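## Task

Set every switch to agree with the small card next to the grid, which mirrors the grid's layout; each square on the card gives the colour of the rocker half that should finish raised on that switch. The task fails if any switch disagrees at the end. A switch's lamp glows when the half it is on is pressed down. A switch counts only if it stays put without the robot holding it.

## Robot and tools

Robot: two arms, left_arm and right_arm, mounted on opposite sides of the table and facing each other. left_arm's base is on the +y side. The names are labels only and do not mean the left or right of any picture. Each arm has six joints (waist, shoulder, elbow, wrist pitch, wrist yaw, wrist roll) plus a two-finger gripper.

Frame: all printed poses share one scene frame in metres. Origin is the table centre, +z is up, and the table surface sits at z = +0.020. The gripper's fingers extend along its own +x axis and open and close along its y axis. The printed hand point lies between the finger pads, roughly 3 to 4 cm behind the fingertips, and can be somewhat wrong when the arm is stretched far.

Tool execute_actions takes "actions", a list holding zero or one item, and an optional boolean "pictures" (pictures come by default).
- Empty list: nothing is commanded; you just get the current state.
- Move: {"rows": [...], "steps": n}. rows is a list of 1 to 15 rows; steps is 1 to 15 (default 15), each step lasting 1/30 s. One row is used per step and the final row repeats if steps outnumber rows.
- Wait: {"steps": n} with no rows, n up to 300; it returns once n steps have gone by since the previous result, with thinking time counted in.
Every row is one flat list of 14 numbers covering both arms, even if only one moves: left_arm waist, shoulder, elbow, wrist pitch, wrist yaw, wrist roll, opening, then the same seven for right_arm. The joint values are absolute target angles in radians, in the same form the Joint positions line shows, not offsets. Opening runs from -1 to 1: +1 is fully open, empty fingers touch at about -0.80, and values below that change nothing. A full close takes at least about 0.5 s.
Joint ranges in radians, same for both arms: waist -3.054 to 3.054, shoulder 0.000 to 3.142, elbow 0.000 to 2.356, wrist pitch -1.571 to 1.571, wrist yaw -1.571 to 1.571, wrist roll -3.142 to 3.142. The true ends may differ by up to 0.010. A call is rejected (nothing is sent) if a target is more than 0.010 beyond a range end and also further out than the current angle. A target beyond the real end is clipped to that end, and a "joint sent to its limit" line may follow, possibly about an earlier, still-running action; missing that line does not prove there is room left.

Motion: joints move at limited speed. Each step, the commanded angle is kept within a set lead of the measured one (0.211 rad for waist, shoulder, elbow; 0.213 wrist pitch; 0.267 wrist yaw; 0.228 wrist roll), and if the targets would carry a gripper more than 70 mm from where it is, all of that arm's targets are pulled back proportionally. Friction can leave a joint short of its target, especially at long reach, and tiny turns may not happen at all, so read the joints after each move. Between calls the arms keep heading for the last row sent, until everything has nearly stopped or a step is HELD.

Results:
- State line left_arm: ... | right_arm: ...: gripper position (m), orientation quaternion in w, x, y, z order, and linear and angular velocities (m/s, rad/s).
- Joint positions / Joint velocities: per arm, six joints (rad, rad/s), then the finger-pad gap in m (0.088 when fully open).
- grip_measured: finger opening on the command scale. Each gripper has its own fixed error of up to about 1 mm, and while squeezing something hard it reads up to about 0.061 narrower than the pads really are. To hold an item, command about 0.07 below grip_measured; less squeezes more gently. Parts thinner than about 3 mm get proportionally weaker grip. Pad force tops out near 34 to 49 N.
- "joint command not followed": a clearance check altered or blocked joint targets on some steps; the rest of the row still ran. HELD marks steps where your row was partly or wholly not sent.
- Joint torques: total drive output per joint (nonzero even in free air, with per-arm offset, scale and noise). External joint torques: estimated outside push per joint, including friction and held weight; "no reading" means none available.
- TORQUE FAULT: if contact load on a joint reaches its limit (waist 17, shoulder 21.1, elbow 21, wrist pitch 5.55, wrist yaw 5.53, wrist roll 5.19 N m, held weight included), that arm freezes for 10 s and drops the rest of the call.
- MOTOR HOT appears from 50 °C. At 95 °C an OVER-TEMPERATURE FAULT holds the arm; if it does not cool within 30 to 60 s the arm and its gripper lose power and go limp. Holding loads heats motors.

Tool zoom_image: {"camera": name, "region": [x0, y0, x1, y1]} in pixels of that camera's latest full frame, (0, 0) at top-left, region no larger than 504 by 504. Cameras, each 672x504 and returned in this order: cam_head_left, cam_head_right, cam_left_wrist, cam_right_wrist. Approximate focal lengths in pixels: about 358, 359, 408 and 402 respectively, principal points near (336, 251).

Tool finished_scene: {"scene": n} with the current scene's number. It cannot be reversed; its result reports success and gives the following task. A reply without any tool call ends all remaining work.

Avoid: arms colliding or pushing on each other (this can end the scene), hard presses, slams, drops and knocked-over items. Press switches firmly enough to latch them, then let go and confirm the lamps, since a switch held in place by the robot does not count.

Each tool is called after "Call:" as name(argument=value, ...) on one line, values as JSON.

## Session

Call:
execute_actions(actions=[])

Scene clock: 0.00 s of 4402.00 s.
left_arm: end_effector_position=(+0.2003, +0.1717, +0.4419) grip_measured=+1.000 end_effector_quat_wxyz=(+0.896, -0.012, -0.025, -0.444) end_effector_velocity=(+0.003, +0.003, +0.000) end_effector_angular_velocity=(+0.006, -0.003, +0.025) | right_arm: end_effector_position=(-0.0480, -0.1881, +0.3847) grip_measured=+0.987 end_effector_quat_wxyz=(+0.504, +0.014, -0.005, +0.864) end_effector_velocity=(-0.002, -0.002, -0.002) end_effector_angular_velocity=(+0.005, -0.023, +0.019)
Joint positions: left_arm=[ 0.013  0.87   0.663  0.262 -0.025  0.001  0.088] | right_arm=[0.019 0.88  0.672 0.239 0.03  0.004 0.087]
Joint velocities: left_arm=[ 0.002 -0.002  0.002 -0.007 -0.022  0.007  0.   ] | right_arm=[-0.002 -0.002 -0.002 -0.007 -0.022 -0.022 -0.   ]
Joint torques (N m, as the arm reports them, + toward a larger angle): no reading
External joint torques (N m, as the arm's controller estimates them; a push from outside toward a larger angle lowers the number): no reading
Motor temperatures (°C, as the motors report them): left_arm=[22 26 25 24 23 22] | right_arm=[20 23 25 30 21 23]
Heat: left arm: hottest shoulder 26 °C (+0.0 °C/min); right arm: hottest wrist pitch 30 °C (+0.0 °C/min).

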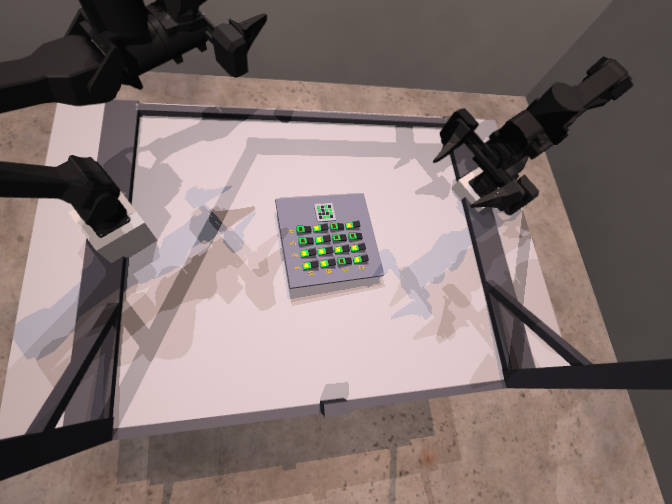

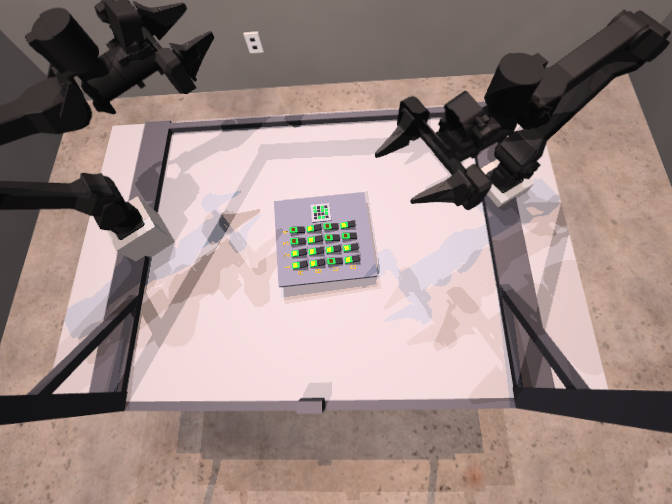

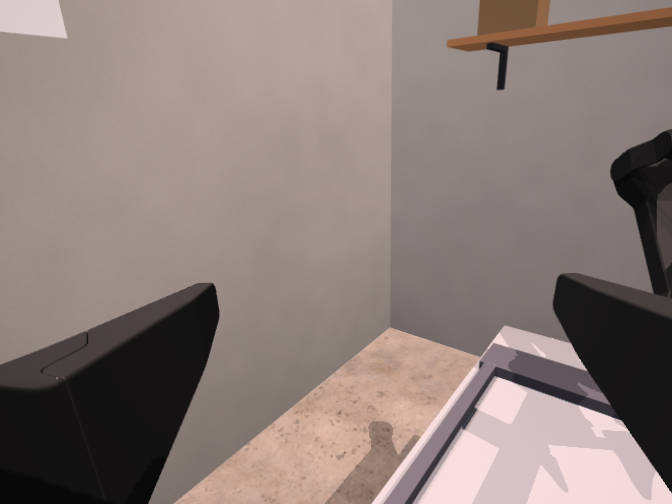

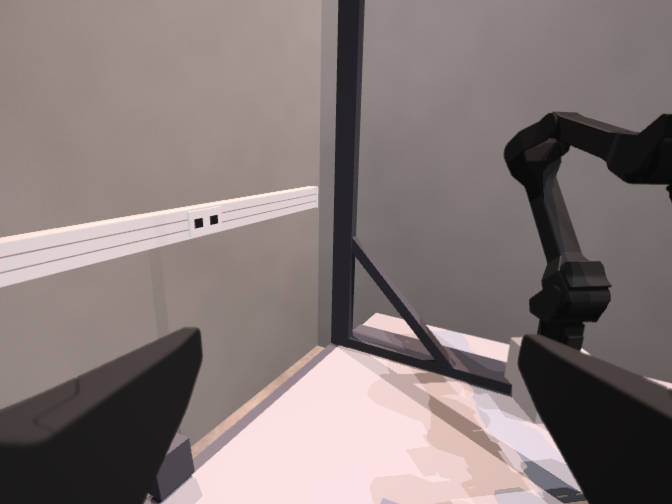

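Call:
zoom_image(camera="cam_head_left", region=[270, 185, 390, 305])

Call:
zoom_image(camera="cam_head_right", region=[300, 195, 340, 230])

Call:
zoom_image(camera="cam_head_right", region=[265, 185, 385, 305])

Region (270, 185, 390, 305) of cam_head_left's 672x504 image, scaled by 4.200, with more detail than that image has.

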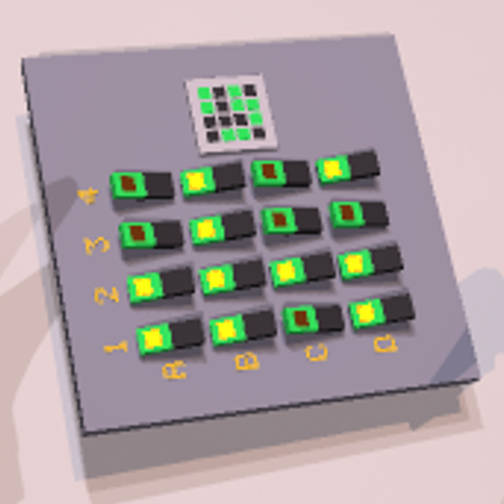

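Region (300, 195, 340, 230) of cam_head_right's 672x504 image, scaled by 12.600, with more detail than that image has; it fills the top 441 rows of this view, and the rest is white.

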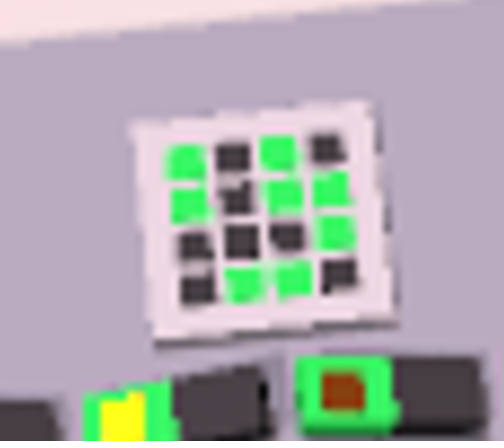

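Region (265, 185, 385, 305) of cam_head_right's 672x504 image, scaled by 4.200, with more detail than that image has.

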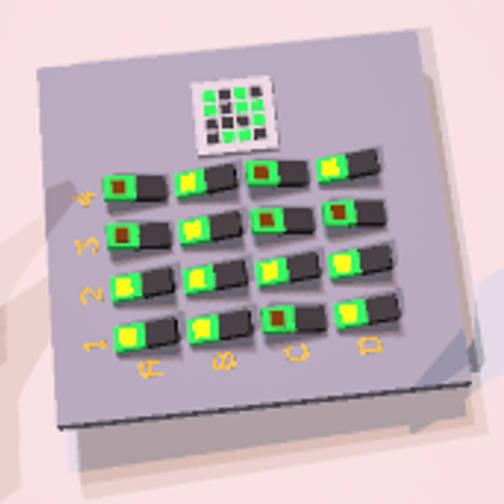

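Call:
execute_actions(actions=[{"rows":[[0.013,0.87,0.663,0.262,-0.025,0,1,-0.065,1.6,1.45,-0.95,0,0,-1]],"steps":15}], pictures=false)

Call:
execute_actions(actions=[{"rows":[[0.013,0.87,0.663,0.262,-0.025,0,1,-0.065,1.845,1.545,-0.953,0,0,-1]],"steps":15}], pictures=false)

Call:
execute_actions(actions=[{"steps":15}])

Scene clock: 25.03 s of 4402.00 s.
left_arm: end_effector_position=(+0.2003, +0.1717, +0.4419) grip_measured=+1.000 end_effector_quat_wxyz=(+0.896, -0.012, -0.025, -0.444) end_effector_velocity=(+0.001, -0.000, -0.003) end_effector_angular_velocity=(+0.014, +0.002, +0.005) | right_arm: end_effector_position=(-0.0774, -0.0798, +0.3066) grip_measured=-0.705 end_effector_quat_wxyz=(+0.494, -0.302, +0.187, +0.794) end_effector_velocity=(+0.059, -0.113, -0.247) end_effector_angular_velocity=(-1.418, -0.697, -0.007)
Joint positions: left_arm=[ 0.013  0.87   0.663  0.262 -0.025  0.001  0.088] | right_arm=[-0.061  1.558  1.401 -0.569  0.006  0.002  0.004]
Joint velocities: left_arm=[-0.002  0.002 -0.002 -0.007 -0.007  0.007  0.   ] | right_arm=[-0.007  0.388  0.427 -1.619 -0.007  0.007 -0.175]
Joint torques (N m, as the arm reports them, + toward a larger angle): left_arm=[-0.1  -2.48  7.9   1.46 -0.01 -0.01] | right_arm=[-0.33 -5.58  7.76  1.35 -0.19 -0.1 ]
External joint torques (N m, as the arm's controller estimates them; a push from outside toward a larger angle lowers the number): left_arm=[-0.1  -0.13  0.5  -0.35 -0.02 -0.03] | right_arm=[-0.3   2.87  0.53 -0.07 -0.18 -0.11]
Motor temperatures (°C, as the motors report them): left_arm=[22 26 29 28 23 22] | right_arm=[20 24 30 35 21 23]
Heat: left arm: hottest elbow 29 °C (+7.2 °C/min); right arm: hottest wrist pitch 35 °C (+12.0 °C/min).
Steps of this call (steps 1 to 90: nothing new was sent; then 21.53 s passed at rest; steps 91 to 105: all 15 steps of this action). Readings (joint positions):
91: left_arm=[0.013 0.870 0.663 0.262 -0.025 0.001] | right_arm=[0.013 0.901 0.692 0.206 0.023 0.004]
92: left_arm=[0.013 0.870 0.663 0.262 -0.025 0.001] | right_arm=[-0.006 0.942 0.746 0.142 0.017 0.004]
94: left_arm=[0.013 0.870 0.663 0.262 -0.025 0.001] | right_arm=[-0.040 1.056 0.865 0.038 0.015 0.003]
98: left_arm=[0.013 0.870 0.663 0.262 -0.025 0.001] | right_arm=[-0.059 1.268 1.086 -0.186 0.008 0.003]
105: the state above

Scene clock: 25.53 s of 4402.00 s.
left_arm: end_effector_position=(+0.2003, +0.1717, +0.4419) grip_measured=+1.000 end_effector_quat_wxyz=(+0.896, -0.012, -0.025, -0.444) end_effector_velocity=(-0.001, -0.001, -0.003) end_effector_angular_velocity=(+0.005, +0.013, -0.000) | right_arm: end_effector_position=(-0.0685, -0.0970, +0.2002) grip_measured=-0.810 end_effector_quat_wxyz=(+0.430, -0.496, +0.306, +0.690) end_effector_velocity=(+0.017, -0.024, -0.010) end_effector_angular_velocity=(-0.114, -0.083, -0.003)
Joint positions: left_arm=[ 0.013  0.87   0.663  0.262 -0.025  0.001  0.088] | right_arm=[-0.062  1.839  1.541 -0.946  0.005  0.002  0.   ]
Joint velocities: left_arm=[-0.007  0.002 -0.002 -0.007 -0.007 -0.007  0.   ] | right_arm=[-0.002 -0.002 -0.002 -0.139  0.022 -0.007  0.   ]
Joint torques (N m, as the arm reports them, + toward a larger angle): left_arm=[-0.12 -2.47  7.88  1.45 -0.01 -0.02] | right_arm=[-0.27 -6.4   6.73  0.83 -0.19 -0.1 ]
External joint torques (N m, as the arm's controller estimates them; a push from outside toward a larger angle lowers the number): left_arm=[-0.12 -0.13  0.48 -0.37 -0.01 -0.03] | right_arm=[-0.25  2.    0.5  -0.06 -0.19 -0.1 ]
Motor temperatures (°C, as the motors report them): left_arm=[22 26 29 28 23 22] | right_arm=[20 24 30 35 21 23]
Heat: left arm: hottest elbow 29 °C (+7.0 °C/min); right arm: hottest wrist pitch 35 °C (+11.7 °C/min).
Steps of this call (steps 1 to 15: all 15 steps of this action). Readings (joint positions):
1: left_arm=[0.013 0.870 0.663 0.262 -0.025 0.001] | right_arm=[-0.062 1.587 1.422 -0.634 0.006 0.002]
2: left_arm=[0.013 0.870 0.663 0.262 -0.025 0.001] | right_arm=[-0.062 1.625 1.460 -0.690 0.005 0.002]
4: left_arm=[0.013 0.870 0.663 0.262 -0.025 0.001] | right_arm=[-0.062 1.712 1.523 -0.775 0.005 0.002]
8: left_arm=[0.013 0.870 0.663 0.262 -0.025 0.001] | right_arm=[-0.062 1.823 1.533 -0.918 0.005 0.002]
15: the state above

Scene clock: 26.03 s of 4402.00 s.
left_arm: end_effector_position=(+0.2003, +0.1717, +0.4419) grip_measured=+1.000 end_effector_quat_wxyz=(+0.896, -0.012, -0.025, -0.444) end_effector_velocity=(-0.002, -0.001, +0.003) end_effector_angular_velocity=(-0.014, -0.002, -0.010) | right_arm: end_effector_position=(-0.0680, -0.0979, +0.1999) grip_measured=-0.810 end_effector_quat_wxyz=(+0.429, -0.497, +0.307, +0.689) end_effector_velocity=(+0.001, -0.002, -0.000) end_effector_angular_velocity=(-0.009, +0.001, +0.007)
Joint positions: left_arm=[ 0.013  0.87   0.663  0.262 -0.025  0.001  0.088] | right_arm=[-0.062  1.839  1.541 -0.951  0.005  0.002  0.   ]
Joint velocities: left_arm=[-0.002 -0.002  0.002  0.007  0.007 -0.007  0.   ] | right_arm=[-0.002 -0.002 -0.002 -0.007 -0.007 -0.007  0.   ]
Joint torques (N m, as the arm reports them, + toward a larger angle): left_arm=[-0.04 -2.44  7.85  1.46  0.   -0.01] | right_arm=[-0.26 -6.31  6.8   0.88 -0.18 -0.1 ]
External joint torques (N m, as the arm's controller estimates them; a push from outside toward a larger angle lowers the number): left_arm=[-0.03  0.    0.33 -0.4  -0.01 -0.03] | right_arm=[-0.26  2.34  0.25 -0.04 -0.17 -0.1 ]
Motor temperatures (°C, as the motors report them): left_arm=[22 26 29 28 23 22] | right_arm=[20 24 30 35 21 23]
Heat: left arm: hottest elbow 29 °C (+6.9 °C/min); right arm: hottest wrist pitch 35 °C (+11.5 °C/min).
Steps of this call (steps 1 to 15: the robot went on to your last target). Readings (joint positions):
1: left_arm=[0.013 0.870 0.663 0.262 -0.025 0.001] | right_arm=[-0.062 1.839 1.541 -0.950 0.005 0.002]
2: left_arm=[0.013 0.870 0.663 0.262 -0.025 0.001] | right_arm=[-0.062 1.839 1.541 -0.951 0.005 0.002]
4: left_arm=[0.013 0.870 0.663 0.262 -0.025 0.001] | right_arm=[-0.062 1.839 1.541 -0.951 0.005 0.002]
8: left_arm=[0.013 0.870 0.663 0.262 -0.025 0.001] | right_arm=[-0.062 1.839 1.541 -0.951 0.005 0.002]
15: the state above
All arms were judged still, so your last target was given up. Only a new action makes them travel on or press farther. Fingers that are still opening or closing keep moving.

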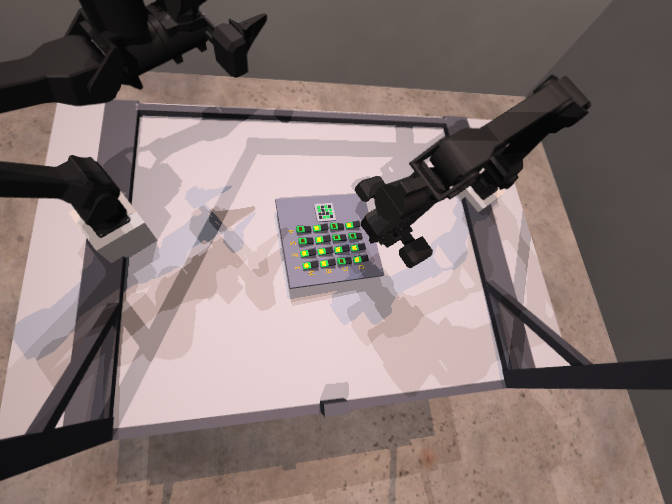

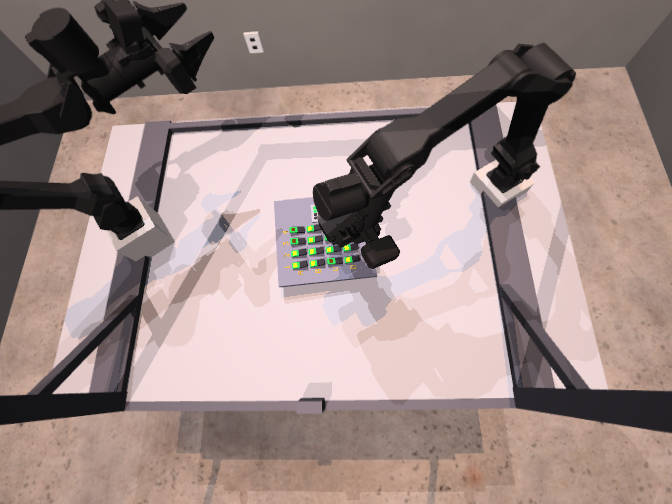

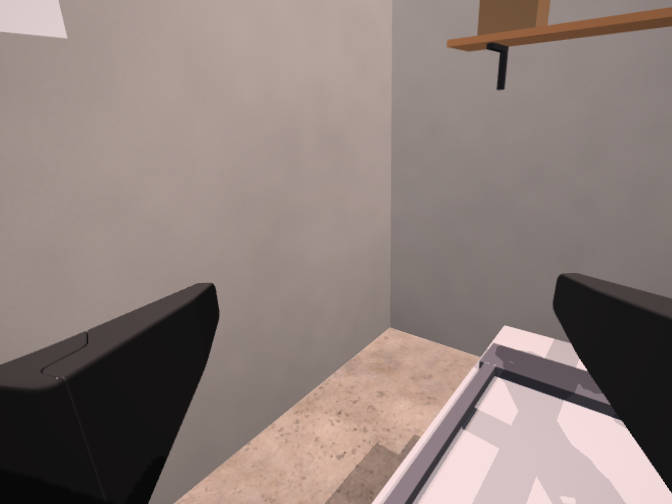

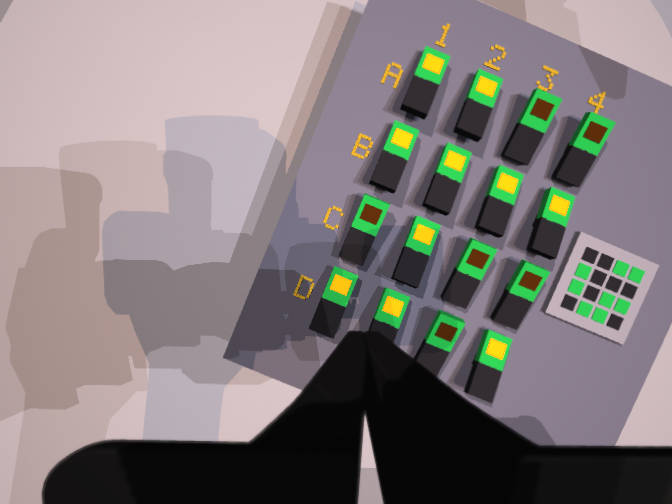

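Call:
execute_actions(actions=[{"rows":[[0.013,0.87,0.663,0.262,-0.025,0,1,-0.094,1.785,1.40,-0.86,0,0,-1],[0.013,0.87,0.663,0.262,-0.025,0,1,-0.094,1.785,1.30,-0.762,0,0,-1]],"steps":15}], pictures=false)

Call:
execute_actions(actions=[{"rows":[[0.013,0.87,0.663,0.262,-0.025,0,1,-0.094,1.80,1.298,-0.762,0,0,-1]],"steps":10}])

Scene clock: 50.17 s of 4402.00 s.
left_arm: end_effector_position=(+0.2003, +0.1717, +0.4419) grip_measured=+1.000 end_effector_quat_wxyz=(+0.896, -0.012, -0.025, -0.444) end_effector_velocity=(-0.001, +0.001, +0.000) end_effector_angular_velocity=(-0.002, -0.010, +0.005) | right_arm: end_effector_position=(-0.0493, -0.1086, +0.1576) grip_measured=-0.810 end_effector_quat_wxyz=(+0.440, -0.491, +0.314, +0.683) end_effector_velocity=(+0.004, -0.003, -0.007) end_effector_angular_velocity=(-0.012, -0.016, +0.002)
Joint positions: left_arm=[ 0.013  0.87   0.663  0.262 -0.025  0.001  0.088] | right_arm=[-0.093  1.793  1.313 -0.765  0.003  0.002  0.   ]
Joint velocities: left_arm=[-0.002 -0.007 -0.007  0.007 -0.007  0.007  0.   ] | right_arm=[-0.002  0.002 -0.022  0.007  0.007 -0.007  0.   ]
Joint torques (N m, as the arm reports them, + toward a larger angle): left_arm=[-0.11 -2.48  7.86  1.46 -0.01 -0.02] | right_arm=[-0.05 -7.53  5.08  1.15 -0.11 -0.09]
External joint torques (N m, as the arm's controller estimates them; a push from outside toward a larger angle lowers the number): left_arm=[-0.1  -0.07  0.42 -0.38 -0.01 -0.03] | right_arm=[-0.04  0.57 -1.28  0.22 -0.11 -0.09]
Motor temperatures (°C, as the motors report them): left_arm=[22 26 31 31 23 22] | right_arm=[20 28 31 32 21 23]
Heat: left arm: hottest elbow 31 °C (+6.0 °C/min); right arm: hottest wrist pitch 32 °C (+2.4 °C/min).
Steps of this call (steps 1 to 90: nothing new was sent; then 20.63 s passed at rest; steps 91 to 105: all 15 steps of this action). Readings (joint positions):
91: left_arm=[0.013 0.870 0.663 0.262 -0.025 0.001] | right_arm=[-0.063 1.835 1.530 -0.937 0.004 0.002]
92: left_arm=[0.013 0.870 0.663 0.262 -0.025 0.001] | right_arm=[-0.067 1.821 1.491 -0.888 0.003 0.002]
94: left_arm=[0.013 0.870 0.663 0.262 -0.025 0.001] | right_arm=[-0.080 1.795 1.404 -0.827 0.003 0.002]
98: left_arm=[0.013 0.870 0.663 0.262 -0.025 0.001] | right_arm=[-0.093 1.793 1.320 -0.784 0.003 0.002]
105: the state above

Scene clock: 50.50 s of 4402.00 s.
left_arm: end_effector_position=(+0.2003, +0.1717, +0.4419) grip_measured=+1.000 end_effector_quat_wxyz=(+0.896, -0.012, -0.025, -0.444) end_effector_velocity=(-0.000, +0.001, +0.000) end_effector_angular_velocity=(-0.012, +0.019, +0.004) | right_arm: end_effector_position=(-0.0492, -0.1087, +0.1571) grip_measured=-0.810 end_effector_quat_wxyz=(+0.440, -0.491, +0.314, +0.683) end_effector_velocity=(+0.003, -0.001, -0.000) end_effector_angular_velocity=(-0.005, -0.007, -0.012)
Joint positions: left_arm=[ 0.013  0.87   0.663  0.262 -0.025  0.001  0.088] | right_arm=[-0.093  1.793  1.311 -0.763  0.003  0.002  0.   ]
Joint velocities: left_arm=[-0.002 -0.002  0.002 -0.007 -0.007 -0.022  0.   ] | right_arm=[-0.002 -0.002 -0.002 -0.007  0.007  0.007  0.   ]
Joint torques (N m, as the arm reports them, + toward a larger angle): left_arm=[-0.13 -2.45  7.86  1.45 -0.02 -0.03] | right_arm=[-0.06 -6.    4.95  1.13 -0.12 -0.08]
External joint torques (N m, as the arm's controller estimates them; a push from outside toward a larger angle lowers the number): left_arm=[-0.13 -0.07  0.44 -0.38 -0.02 -0.04] | right_arm=[-0.04  2.17 -1.5   0.19 -0.12 -0.08]
Motor temperatures (°C, as the motors report them): left_arm=[22 26 31 31 23 22] | right_arm=[20 28 31 32 21 23]
Heat: left arm: hottest elbow 31 °C (+5.9 °C/min); right arm: hottest wrist pitch 32 °C (+2.4 °C/min).
Steps of this call (steps 1 to 10: all 10 steps of this action). Readings (joint positions):
1: left_arm=[0.013 0.870 0.663 0.262 -0.025 0.001] | right_arm=[-0.093 1.793 1.313 -0.764 0.003 0.002]
2: left_arm=[0.013 0.870 0.663 0.262 -0.025 0.001] | right_arm=[-0.093 1.793 1.313 -0.764 0.003 0.002]
4: left_arm=[0.013 0.870 0.663 0.262 -0.025 0.001] | right_arm=[-0.093 1.793 1.312 -0.763 0.003 0.002]
8: left_arm=[0.013 0.870 0.663 0.262 -0.025 0.001] | right_arm=[-0.093 1.793 1.311 -0.763 0.003 0.002]
10: the state above

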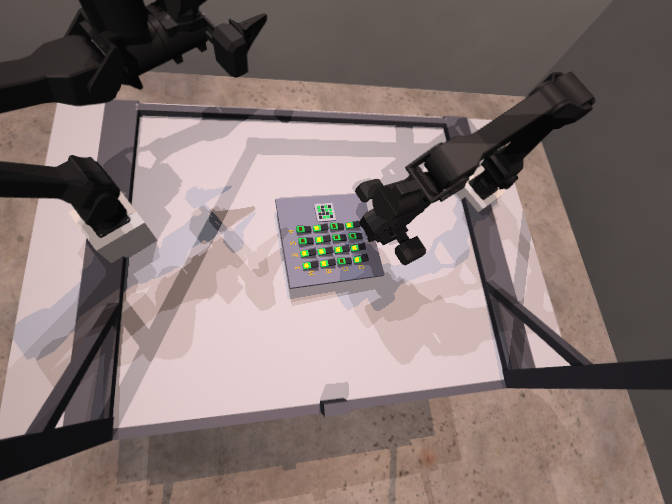

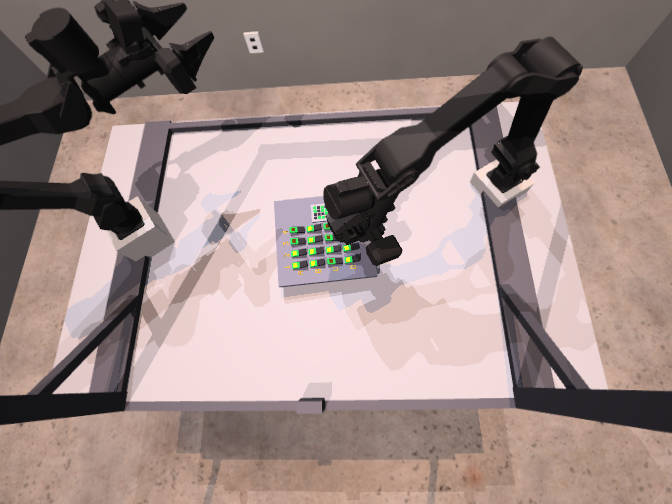

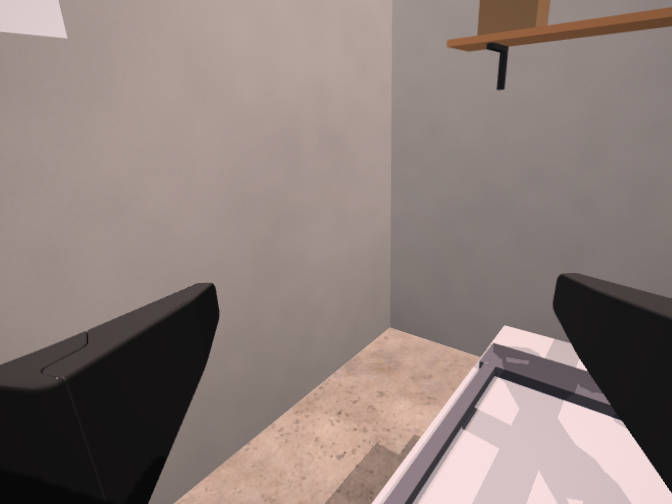

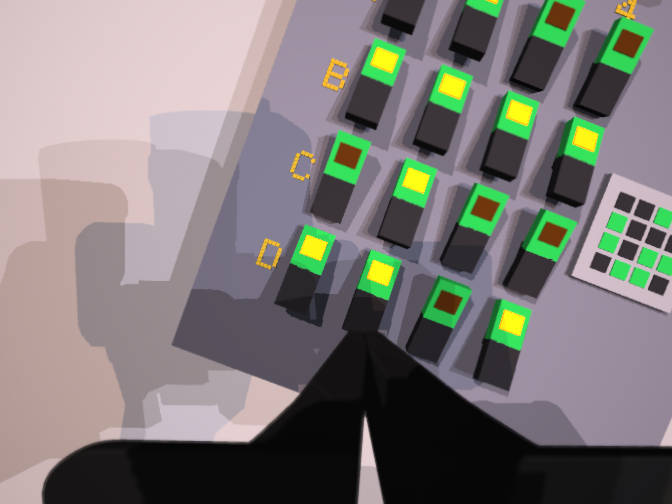

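Call:
execute_actions(actions=[{"rows":[[0.013,0.87,0.663,0.262,-0.025,0,1,-0.104,1.805,1.28,-0.74,0,0,-1],[0.013,0.87,0.663,0.262,-0.025,0,1,-0.104,1.81,1.26,-0.72,0,0,-1],[0.013,0.87,0.663,0.262,-0.025,0,1,-0.104,1.815,1.24,-0.695,0,0,-1],[0.013,0.87,0.663,0.262,-0.025,0,1,-0.104,1.82,1.22,-0.67,0,0,-1],[0.013,0.87,0.663,0.262,-0.025,0,1,-0.104,1.823,1.205,-0.653,0,0,-1]],"steps":15}])

Scene clock: 68.23 s of 4402.00 s.
left_arm: end_effector_position=(+0.2003, +0.1717, +0.4419) grip_measured=+1.000 end_effector_quat_wxyz=(+0.896, -0.012, -0.025, -0.444) end_effector_velocity=(+0.004, +0.003, -0.002) end_effector_angular_velocity=(+0.000, +0.012, +0.034) | right_arm: end_effector_position=(-0.0446, -0.1117, +0.1290) grip_measured=-0.810 end_effector_quat_wxyz=(+0.442, -0.491, +0.317, +0.681) end_effector_velocity=(-0.001, -0.003, -0.000) end_effector_angular_velocity=(-0.007, -0.003, +0.026)
Joint positions: left_arm=[ 0.013  0.87   0.663  0.262 -0.025  0.001  0.088] | right_arm=[-0.101  1.81   1.216 -0.654  0.003  0.002  0.   ]
Joint velocities: left_arm=[-0.002 -0.002 -0.002 -0.007 -0.037 -0.007  0.   ] | right_arm=[ 0.002 -0.002 -0.002 -0.007 -0.007 -0.022  0.   ]
Joint torques (N m, as the arm reports them, + toward a larger angle): left_arm=[-0.14 -2.45  7.85  1.45 -0.01 -0.01] | right_arm=[-0.23 -5.23  5.04  1.06 -0.12 -0.09]
External joint torques (N m, as the arm's controller estimates them; a push from outside toward a larger angle lowers the number): left_arm=[-0.15  0.01  0.34 -0.4  -0.01 -0.03] | right_arm=[-0.27  2.89 -1.17  0.13 -0.11 -0.09]
Motor temperatures (°C, as the motors report them): left_arm=[22 26 32 32 23 22] | right_arm=[20 29 30 32 21 23]
Heat: left arm: hottest elbow 32 °C (+5.1 °C/min); right arm: hottest wrist pitch 32 °C (+0.0 °C/min).
Steps of this call (steps 1 to 15: the robot went on to your last target; steps 16 to 90: nothing new was sent; then 14.23 s passed at rest; steps 91 to 105: all 15 steps of this action). Readings (joint positions):
91: left_arm=[0.013 0.870 0.663 0.262 -0.025 0.001] | right_arm=[-0.093 1.793 1.309 -0.760 0.003 0.002]
92: left_arm=[0.013 0.870 0.663 0.262 -0.025 0.001] | right_arm=[-0.095 1.793 1.303 -0.749 0.003 0.002]
94: left_arm=[0.013 0.870 0.663 0.262 -0.025 0.001] | right_arm=[-0.098 1.793 1.280 -0.718 0.003 0.002]
98: left_arm=[0.013 0.870 0.663 0.262 -0.025 0.001] | right_arm=[-0.101 1.804 1.229 -0.673 0.003 0.002]
105: the state above

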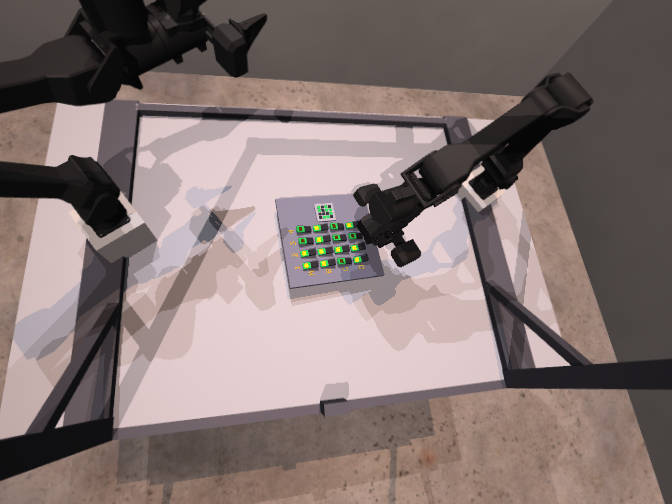

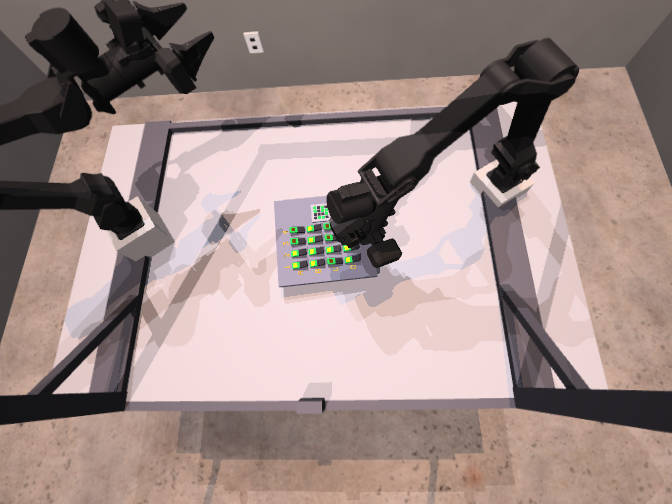

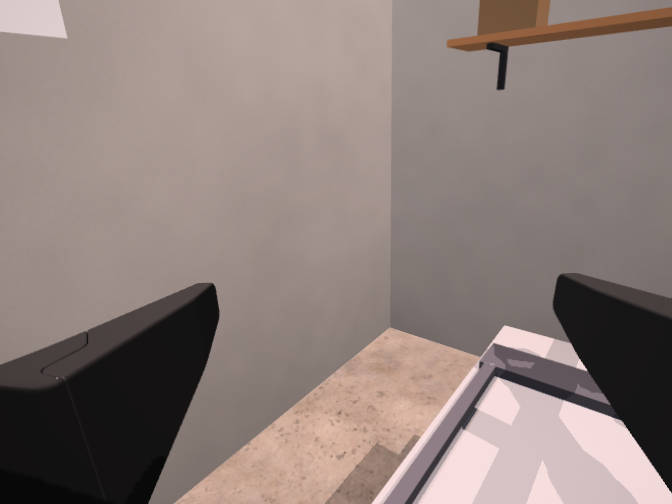

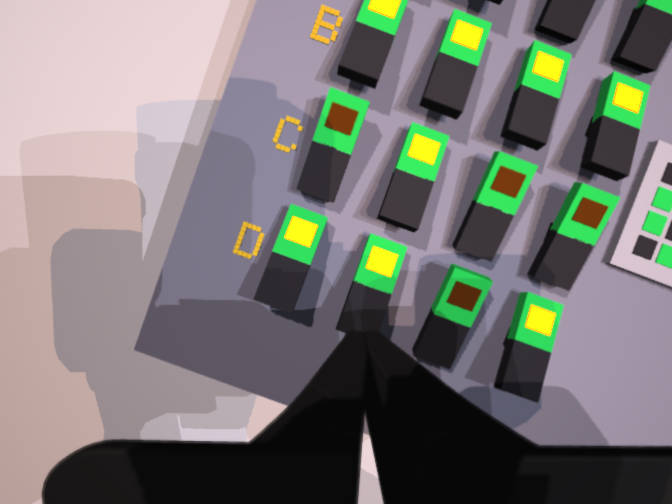

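Call:
execute_actions(actions=[{"rows":[[0.013,0.87,0.663,0.262,-0.025,0,1,-0.104,1.835,1.205,-0.645,0,0,-1],[0.013,0.87,0.663,0.262,-0.025,0,1,-0.104,1.845,1.203,-0.635,0,0,-1],[0.013,0.87,0.663,0.262,-0.025,0,1,-0.104,1.852,1.20,-0.62,0,0,-1]],"steps":15}])

Scene clock: 75.27 s of 4402.00 s.
left_arm: end_effector_position=(+0.2003, +0.1717, +0.4419) grip_measured=+1.000 end_effector_quat_wxyz=(+0.896, -0.012, -0.025, -0.444) end_effector_velocity=(+0.002, +0.001, -0.000) end_effector_angular_velocity=(-0.016, +0.017, +0.018) | right_arm: end_effector_position=(-0.0464, -0.1078, +0.1202) grip_measured=-0.810 end_effector_quat_wxyz=(+0.442, -0.490, +0.316, +0.681) end_effector_velocity=(+0.001, -0.002, -0.000) end_effector_angular_velocity=(-0.010, +0.005, -0.007)
Joint positions: left_arm=[ 0.013  0.87   0.663  0.262 -0.025  0.001  0.088] | right_arm=[-0.101  1.835  1.211 -0.621  0.003  0.002  0.   ]
Joint velocities: left_arm=[-0.002  0.002 -0.002  0.007 -0.022 -0.022  0.   ] | right_arm=[-0.002 -0.002 -0.002 -0.007 -0.007  0.007  0.   ]
Joint torques (N m, as the arm reports them, + toward a larger angle): left_arm=[-0.08 -2.45  7.88  1.46 -0.02 -0.01] | right_arm=[-0.25 -5.12  4.86  1.09 -0.12 -0.09]
External joint torques (N m, as the arm's controller estimates them; a push from outside toward a larger angle lowers the number): left_arm=[-0.09 -0.08  0.46 -0.37 -0.02 -0.03] | right_arm=[-0.29  3.18 -1.35  0.15 -0.11 -0.09]
Motor temperatures (°C, as the motors report them): left_arm=[22 26 33 32 23 22] | right_arm=[20 29 30 32 21 23]
Heat: left arm: hottest elbow 33 °C (+5.1 °C/min); right arm: hottest wrist pitch 32 °C (-1.0 °C/min).
Steps of this call (steps 1 to 15: the robot went on to your last target; steps 16 to 90: nothing new was sent; then 3.53 s passed at rest; steps 91 to 105: all 15 steps of this action). Readings (joint positions):
91: left_arm=[0.013 0.870 0.663 0.262 -0.025 0.001] | right_arm=[-0.101 1.810 1.216 -0.653 0.003 0.002]
92: left_arm=[0.013 0.870 0.663 0.262 -0.025 0.001] | right_arm=[-0.101 1.812 1.216 -0.650 0.003 0.002]
94: left_arm=[0.013 0.870 0.663 0.262 -0.025 0.001] | right_arm=[-0.101 1.820 1.216 -0.634 0.003 0.002]
98: left_arm=[0.013 0.870 0.663 0.262 -0.025 0.001] | right_arm=[-0.101 1.834 1.212 -0.625 0.003 0.002]
105: the state above

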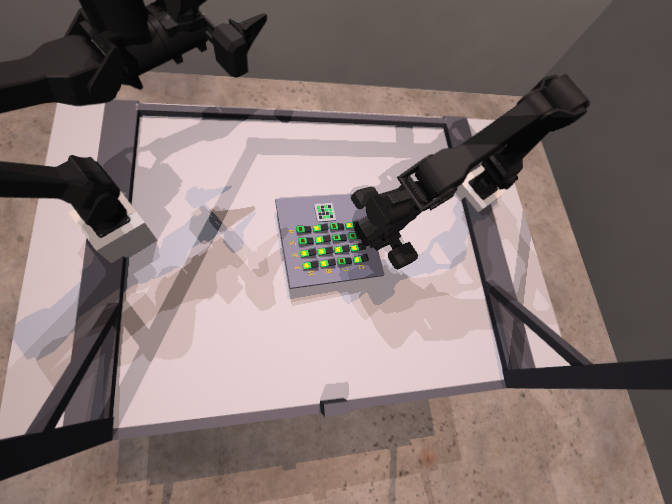

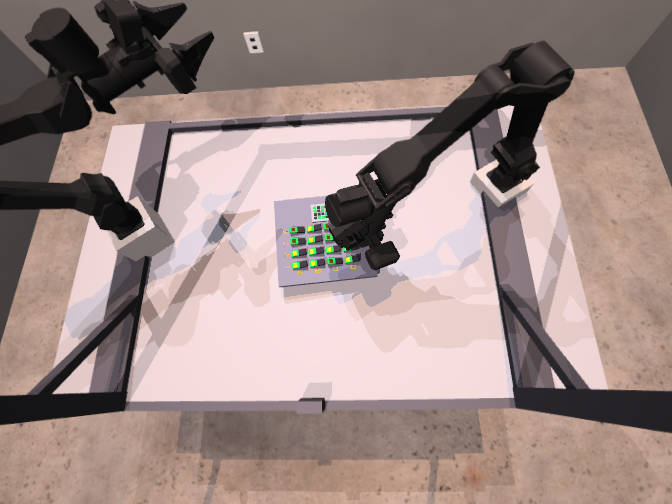

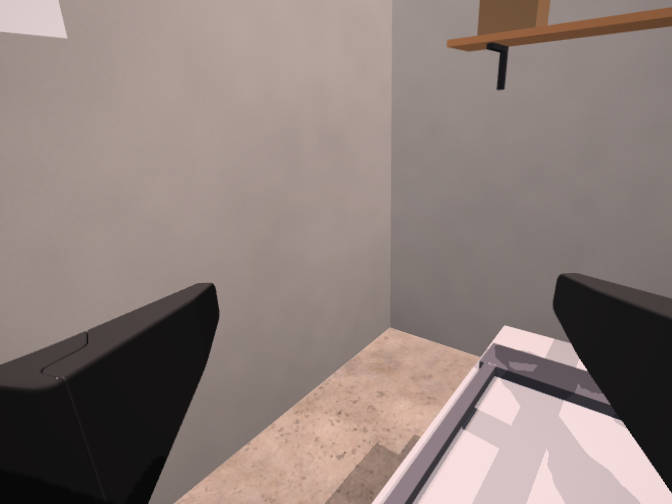

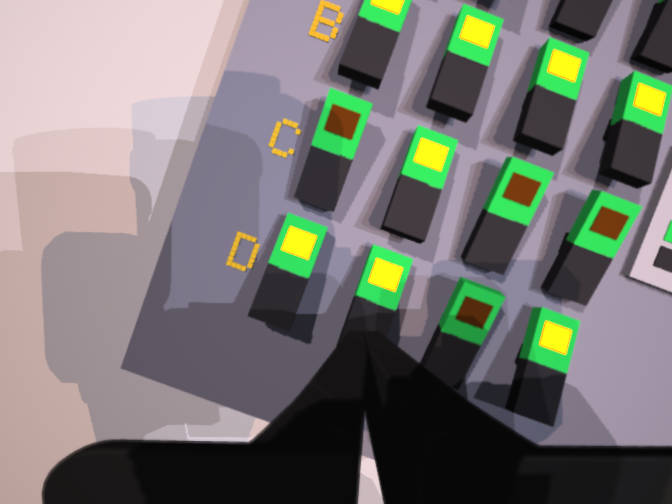

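Call:
execute_actions(actions=[{"rows":[[0.013,0.87,0.663,0.262,-0.025,0,1,-0.104,1.856,1.194,-0.612,0,0,-1],[0.013,0.87,0.663,0.262,-0.025,0,1,-0.104,1.859,1.188,-0.604,0,0,-1],[0.013,0.87,0.663,0.262,-0.025,0,1,-0.104,1.863,1.182,-0.596,0,0,-1],[0.013,0.87,0.663,0.262,-0.025,0,1,-0.104,1.867,1.176,-0.588,0,0,-1],[0.013,0.87,0.663,0.262,-0.025,0,1,-0.104,1.871,1.17,-0.58,0,0,-1]],"steps":15}])

Scene clock: 83.70 s of 4402.00 s.
left_arm: end_effector_position=(+0.2003, +0.1717, +0.4419) grip_measured=+1.000 end_effector_quat_wxyz=(+0.896, -0.012, -0.025, -0.444) end_effector_velocity=(+0.001, +0.001, -0.005) end_effector_angular_velocity=(+0.013, +0.020, +0.014) | right_arm: end_effector_position=(-0.0461, -0.1079, +0.1087) grip_measured=-0.810 end_effector_quat_wxyz=(+0.442, -0.490, +0.317, +0.681) end_effector_velocity=(+0.001, +0.002, +0.001) end_effector_angular_velocity=(+0.005, +0.007, +0.002)
Joint positions: left_arm=[ 0.013  0.87   0.663  0.262 -0.025  0.001  0.088] | right_arm=[-0.101  1.853  1.185 -0.578  0.003  0.002  0.   ]
Joint velocities: left_arm=[-0.007 -0.002 -0.002 -0.022 -0.022 -0.007  0.   ] | right_arm=[-0.007 -0.002 -0.002  0.007 -0.007 -0.007  0.   ]
Joint torques (N m, as the arm reports them, + toward a larger angle): left_arm=[-0.08 -2.43  7.85  1.46 -0.01 -0.02] | right_arm=[-0.26 -5.    4.42  0.92 -0.12 -0.09]
External joint torques (N m, as the arm's controller estimates them; a push from outside toward a larger angle lowers the number): left_arm=[-0.06 -0.09  0.5  -0.34 -0.02 -0.04] | right_arm=[-0.22  3.25 -1.66 -0.02 -0.12 -0.09]
Motor temperatures (°C, as the motors report them): left_arm=[22 26 33 32 23 22] | right_arm=[20 29 29 32 21 23]
Heat: left arm: hottest elbow 33 °C (+4.0 °C/min); right arm: hottest wrist pitch 32 °C (-3.0 °C/min).
Steps of this call (steps 1 to 15: the robot went on to your last target; steps 16 to 90: nothing new was sent; then 4.93 s passed at rest; steps 91 to 105: all 15 steps of this action). Readings (joint positions):
91: left_arm=[0.013 0.870 0.663 0.262 -0.025 0.001] | right_arm=[-0.101 1.836 1.211 -0.620 0.003 0.002]
92: left_arm=[0.013 0.870 0.663 0.262 -0.025 0.001] | right_arm=[-0.101 1.836 1.209 -0.616 0.003 0.002]
94: left_arm=[0.013 0.870 0.663 0.262 -0.025 0.001] | right_arm=[-0.101 1.839 1.203 -0.604 0.003 0.002]
98: left_arm=[0.013 0.870 0.663 0.262 -0.025 0.001] | right_arm=[-0.101 1.851 1.187 -0.587 0.003 0.002]
105: the state above

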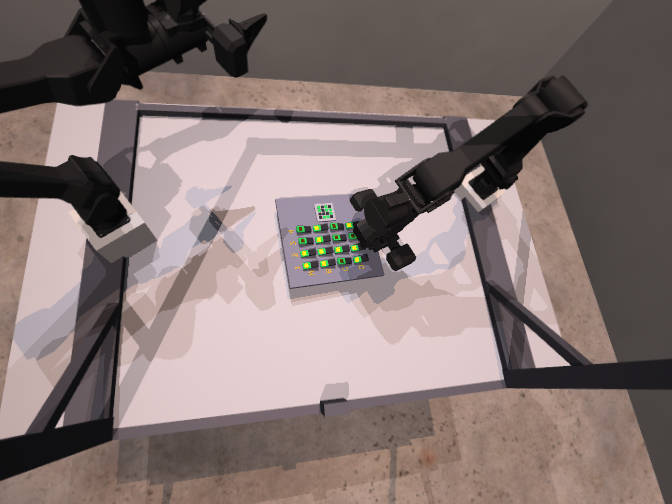

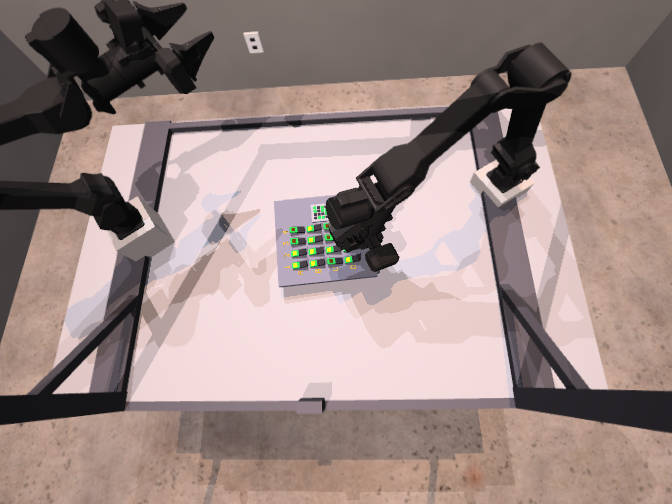

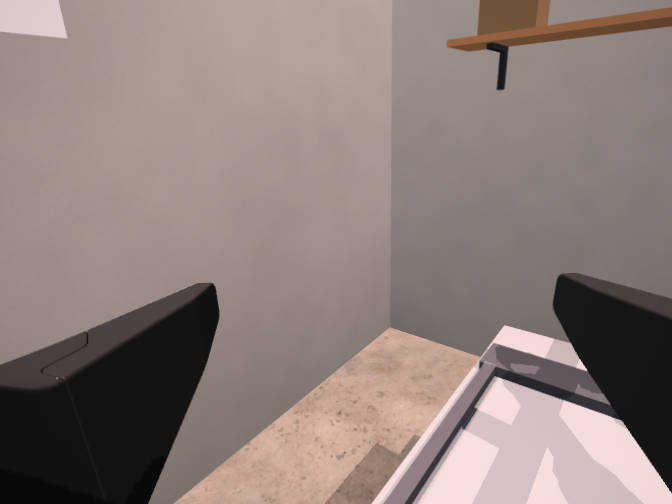

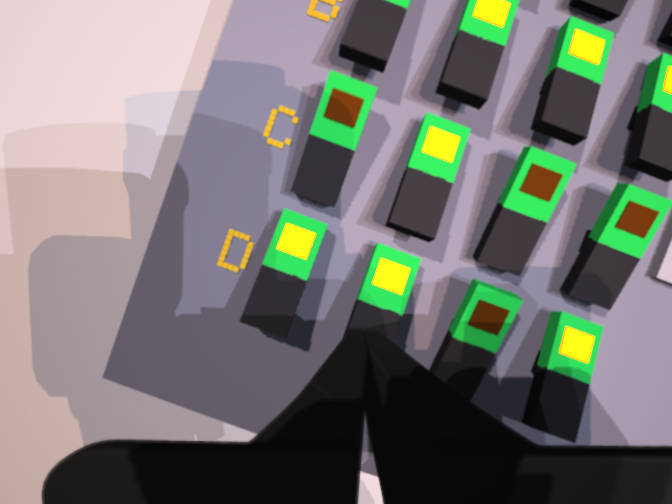

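Call:
execute_actions(actions=[{"rows":[[0.013,0.87,0.663,0.262,-0.025,0,1,-0.104,1.874,1.163,-0.572,0,0,-1],[0.013,0.87,0.663,0.262,-0.025,0,1,-0.104,1.877,1.157,-0.564,0,0,-1],[0.013,0.87,0.663,0.262,-0.025,0,1,-0.104,1.881,1.151,-0.556,0,0,-1],[0.013,0.87,0.663,0.262,-0.025,0,1,-0.104,1.885,1.145,-0.548,0,0,-1],[0.013,0.87,0.663,0.262,-0.025,0,1,-0.104,1.889,1.139,-0.54,0,0,-1],[0.013,0.87,0.663,0.262,-0.025,0,1,-0.104,1.892,1.134,-0.533,0,0,-1]],"steps":15}])

Scene clock: 92.33 s of 4402.00 s.
left_arm: end_effector_position=(+0.2003, +0.1717, +0.4419) grip_measured=+1.000 end_effector_quat_wxyz=(+0.896, -0.012, -0.025, -0.444) end_effector_velocity=(+0.000, +0.001, +0.001) end_effector_angular_velocity=(-0.002, -0.009, +0.015) | right_arm: end_effector_position=(-0.0461, -0.1070, +0.1008) grip_measured=-0.810 end_effector_quat_wxyz=(+0.444, -0.486, +0.314, +0.684) end_effector_velocity=(-0.001, +0.010, +0.000) end_effector_angular_velocity=(+0.054, +0.029, -0.003)
Joint positions: left_arm=[ 0.013  0.87   0.663  0.262 -0.025  0.001  0.088] | right_arm=[-0.103  1.862  1.158 -0.531  0.003  0.002  0.   ]
Joint velocities: left_arm=[-0.007 -0.002 -0.002  0.007 -0.022  0.007  0.   ] | right_arm=[-0.012 -0.002 -0.022  0.081 -0.007 -0.007  0.   ]
Joint torques (N m, as the arm reports them, + toward a larger angle): left_arm=[-0.11 -2.43  7.92  1.45 -0.01 -0.01] | right_arm=[-0.14 -3.78  3.54  0.79 -0.09 -0.09]
External joint torques (N m, as the arm's controller estimates them; a push from outside toward a larger angle lowers the number): left_arm=[-0.12  0.03  0.42 -0.4  -0.01 -0.03] | right_arm=[-0.1   4.52 -2.69 -0.16 -0.09 -0.09]
Motor temperatures (°C, as the motors report them): left_arm=[22 26 33 33 23 22] | right_arm=[20 29 29 31 21 23]
Heat: left arm: hottest elbow 33 °C (+3.0 °C/min); right arm: hottest wrist pitch 31 °C (-3.0 °C/min).
Steps of this call (steps 1 to 15: the robot went on to your last target; steps 16 to 90: nothing new was sent; then 5.13 s passed at rest; steps 91 to 105: all 15 steps of this action). Readings (joint positions):
91: left_arm=[0.013 0.870 0.663 0.262 -0.025 0.001] | right_arm=[-0.101 1.853 1.184 -0.578 0.003 0.002]
92: left_arm=[0.013 0.870 0.663 0.262 -0.025 0.001] | right_arm=[-0.101 1.853 1.182 -0.575 0.003 0.002]
94: left_arm=[0.013 0.870 0.663 0.262 -0.025 0.001] | right_arm=[-0.101 1.853 1.176 -0.567 0.003 0.002]
98: left_arm=[0.013 0.870 0.663 0.262 -0.025 0.001] | right_arm=[-0.101 1.860 1.160 -0.540 0.003 0.002]
105: the state above

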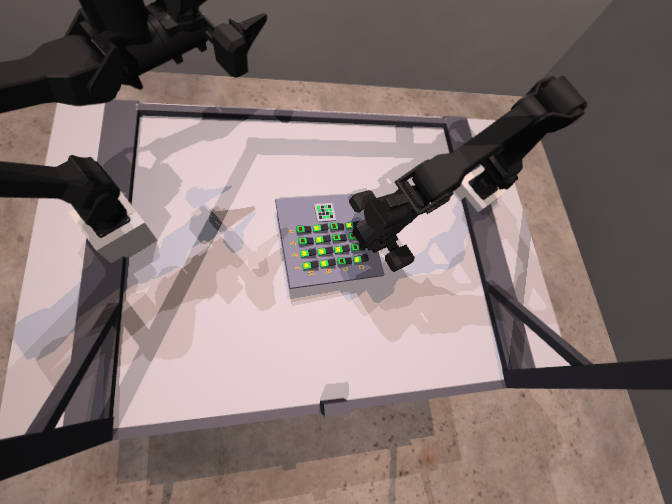

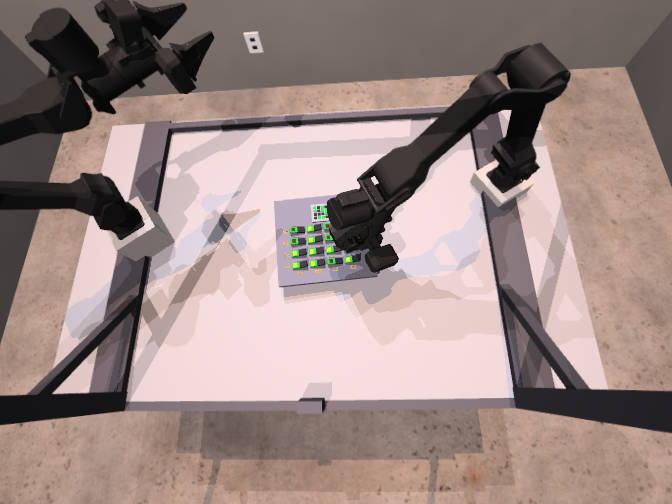

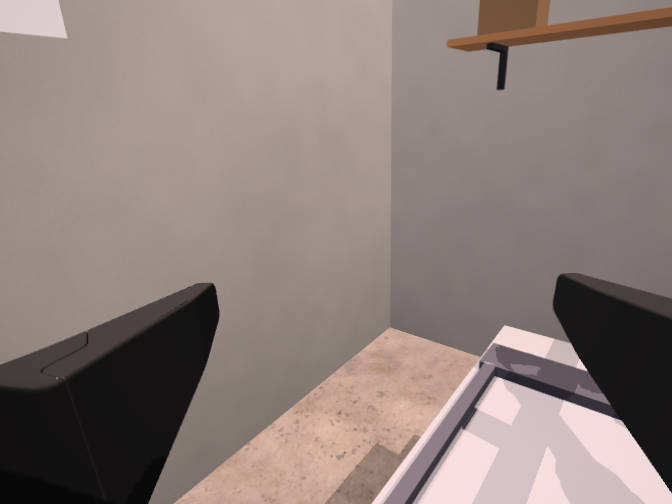

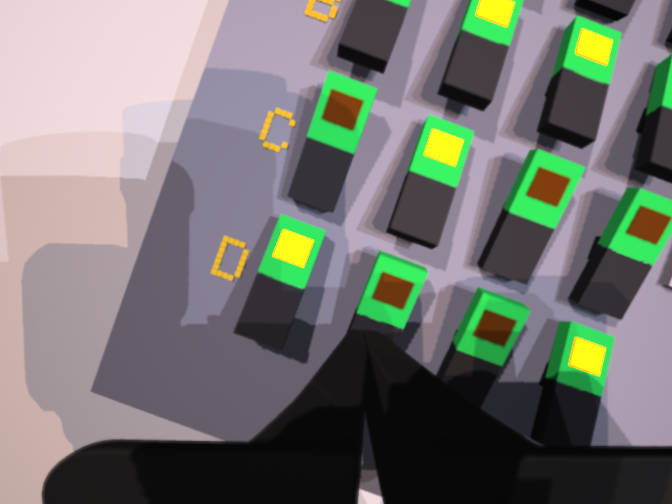

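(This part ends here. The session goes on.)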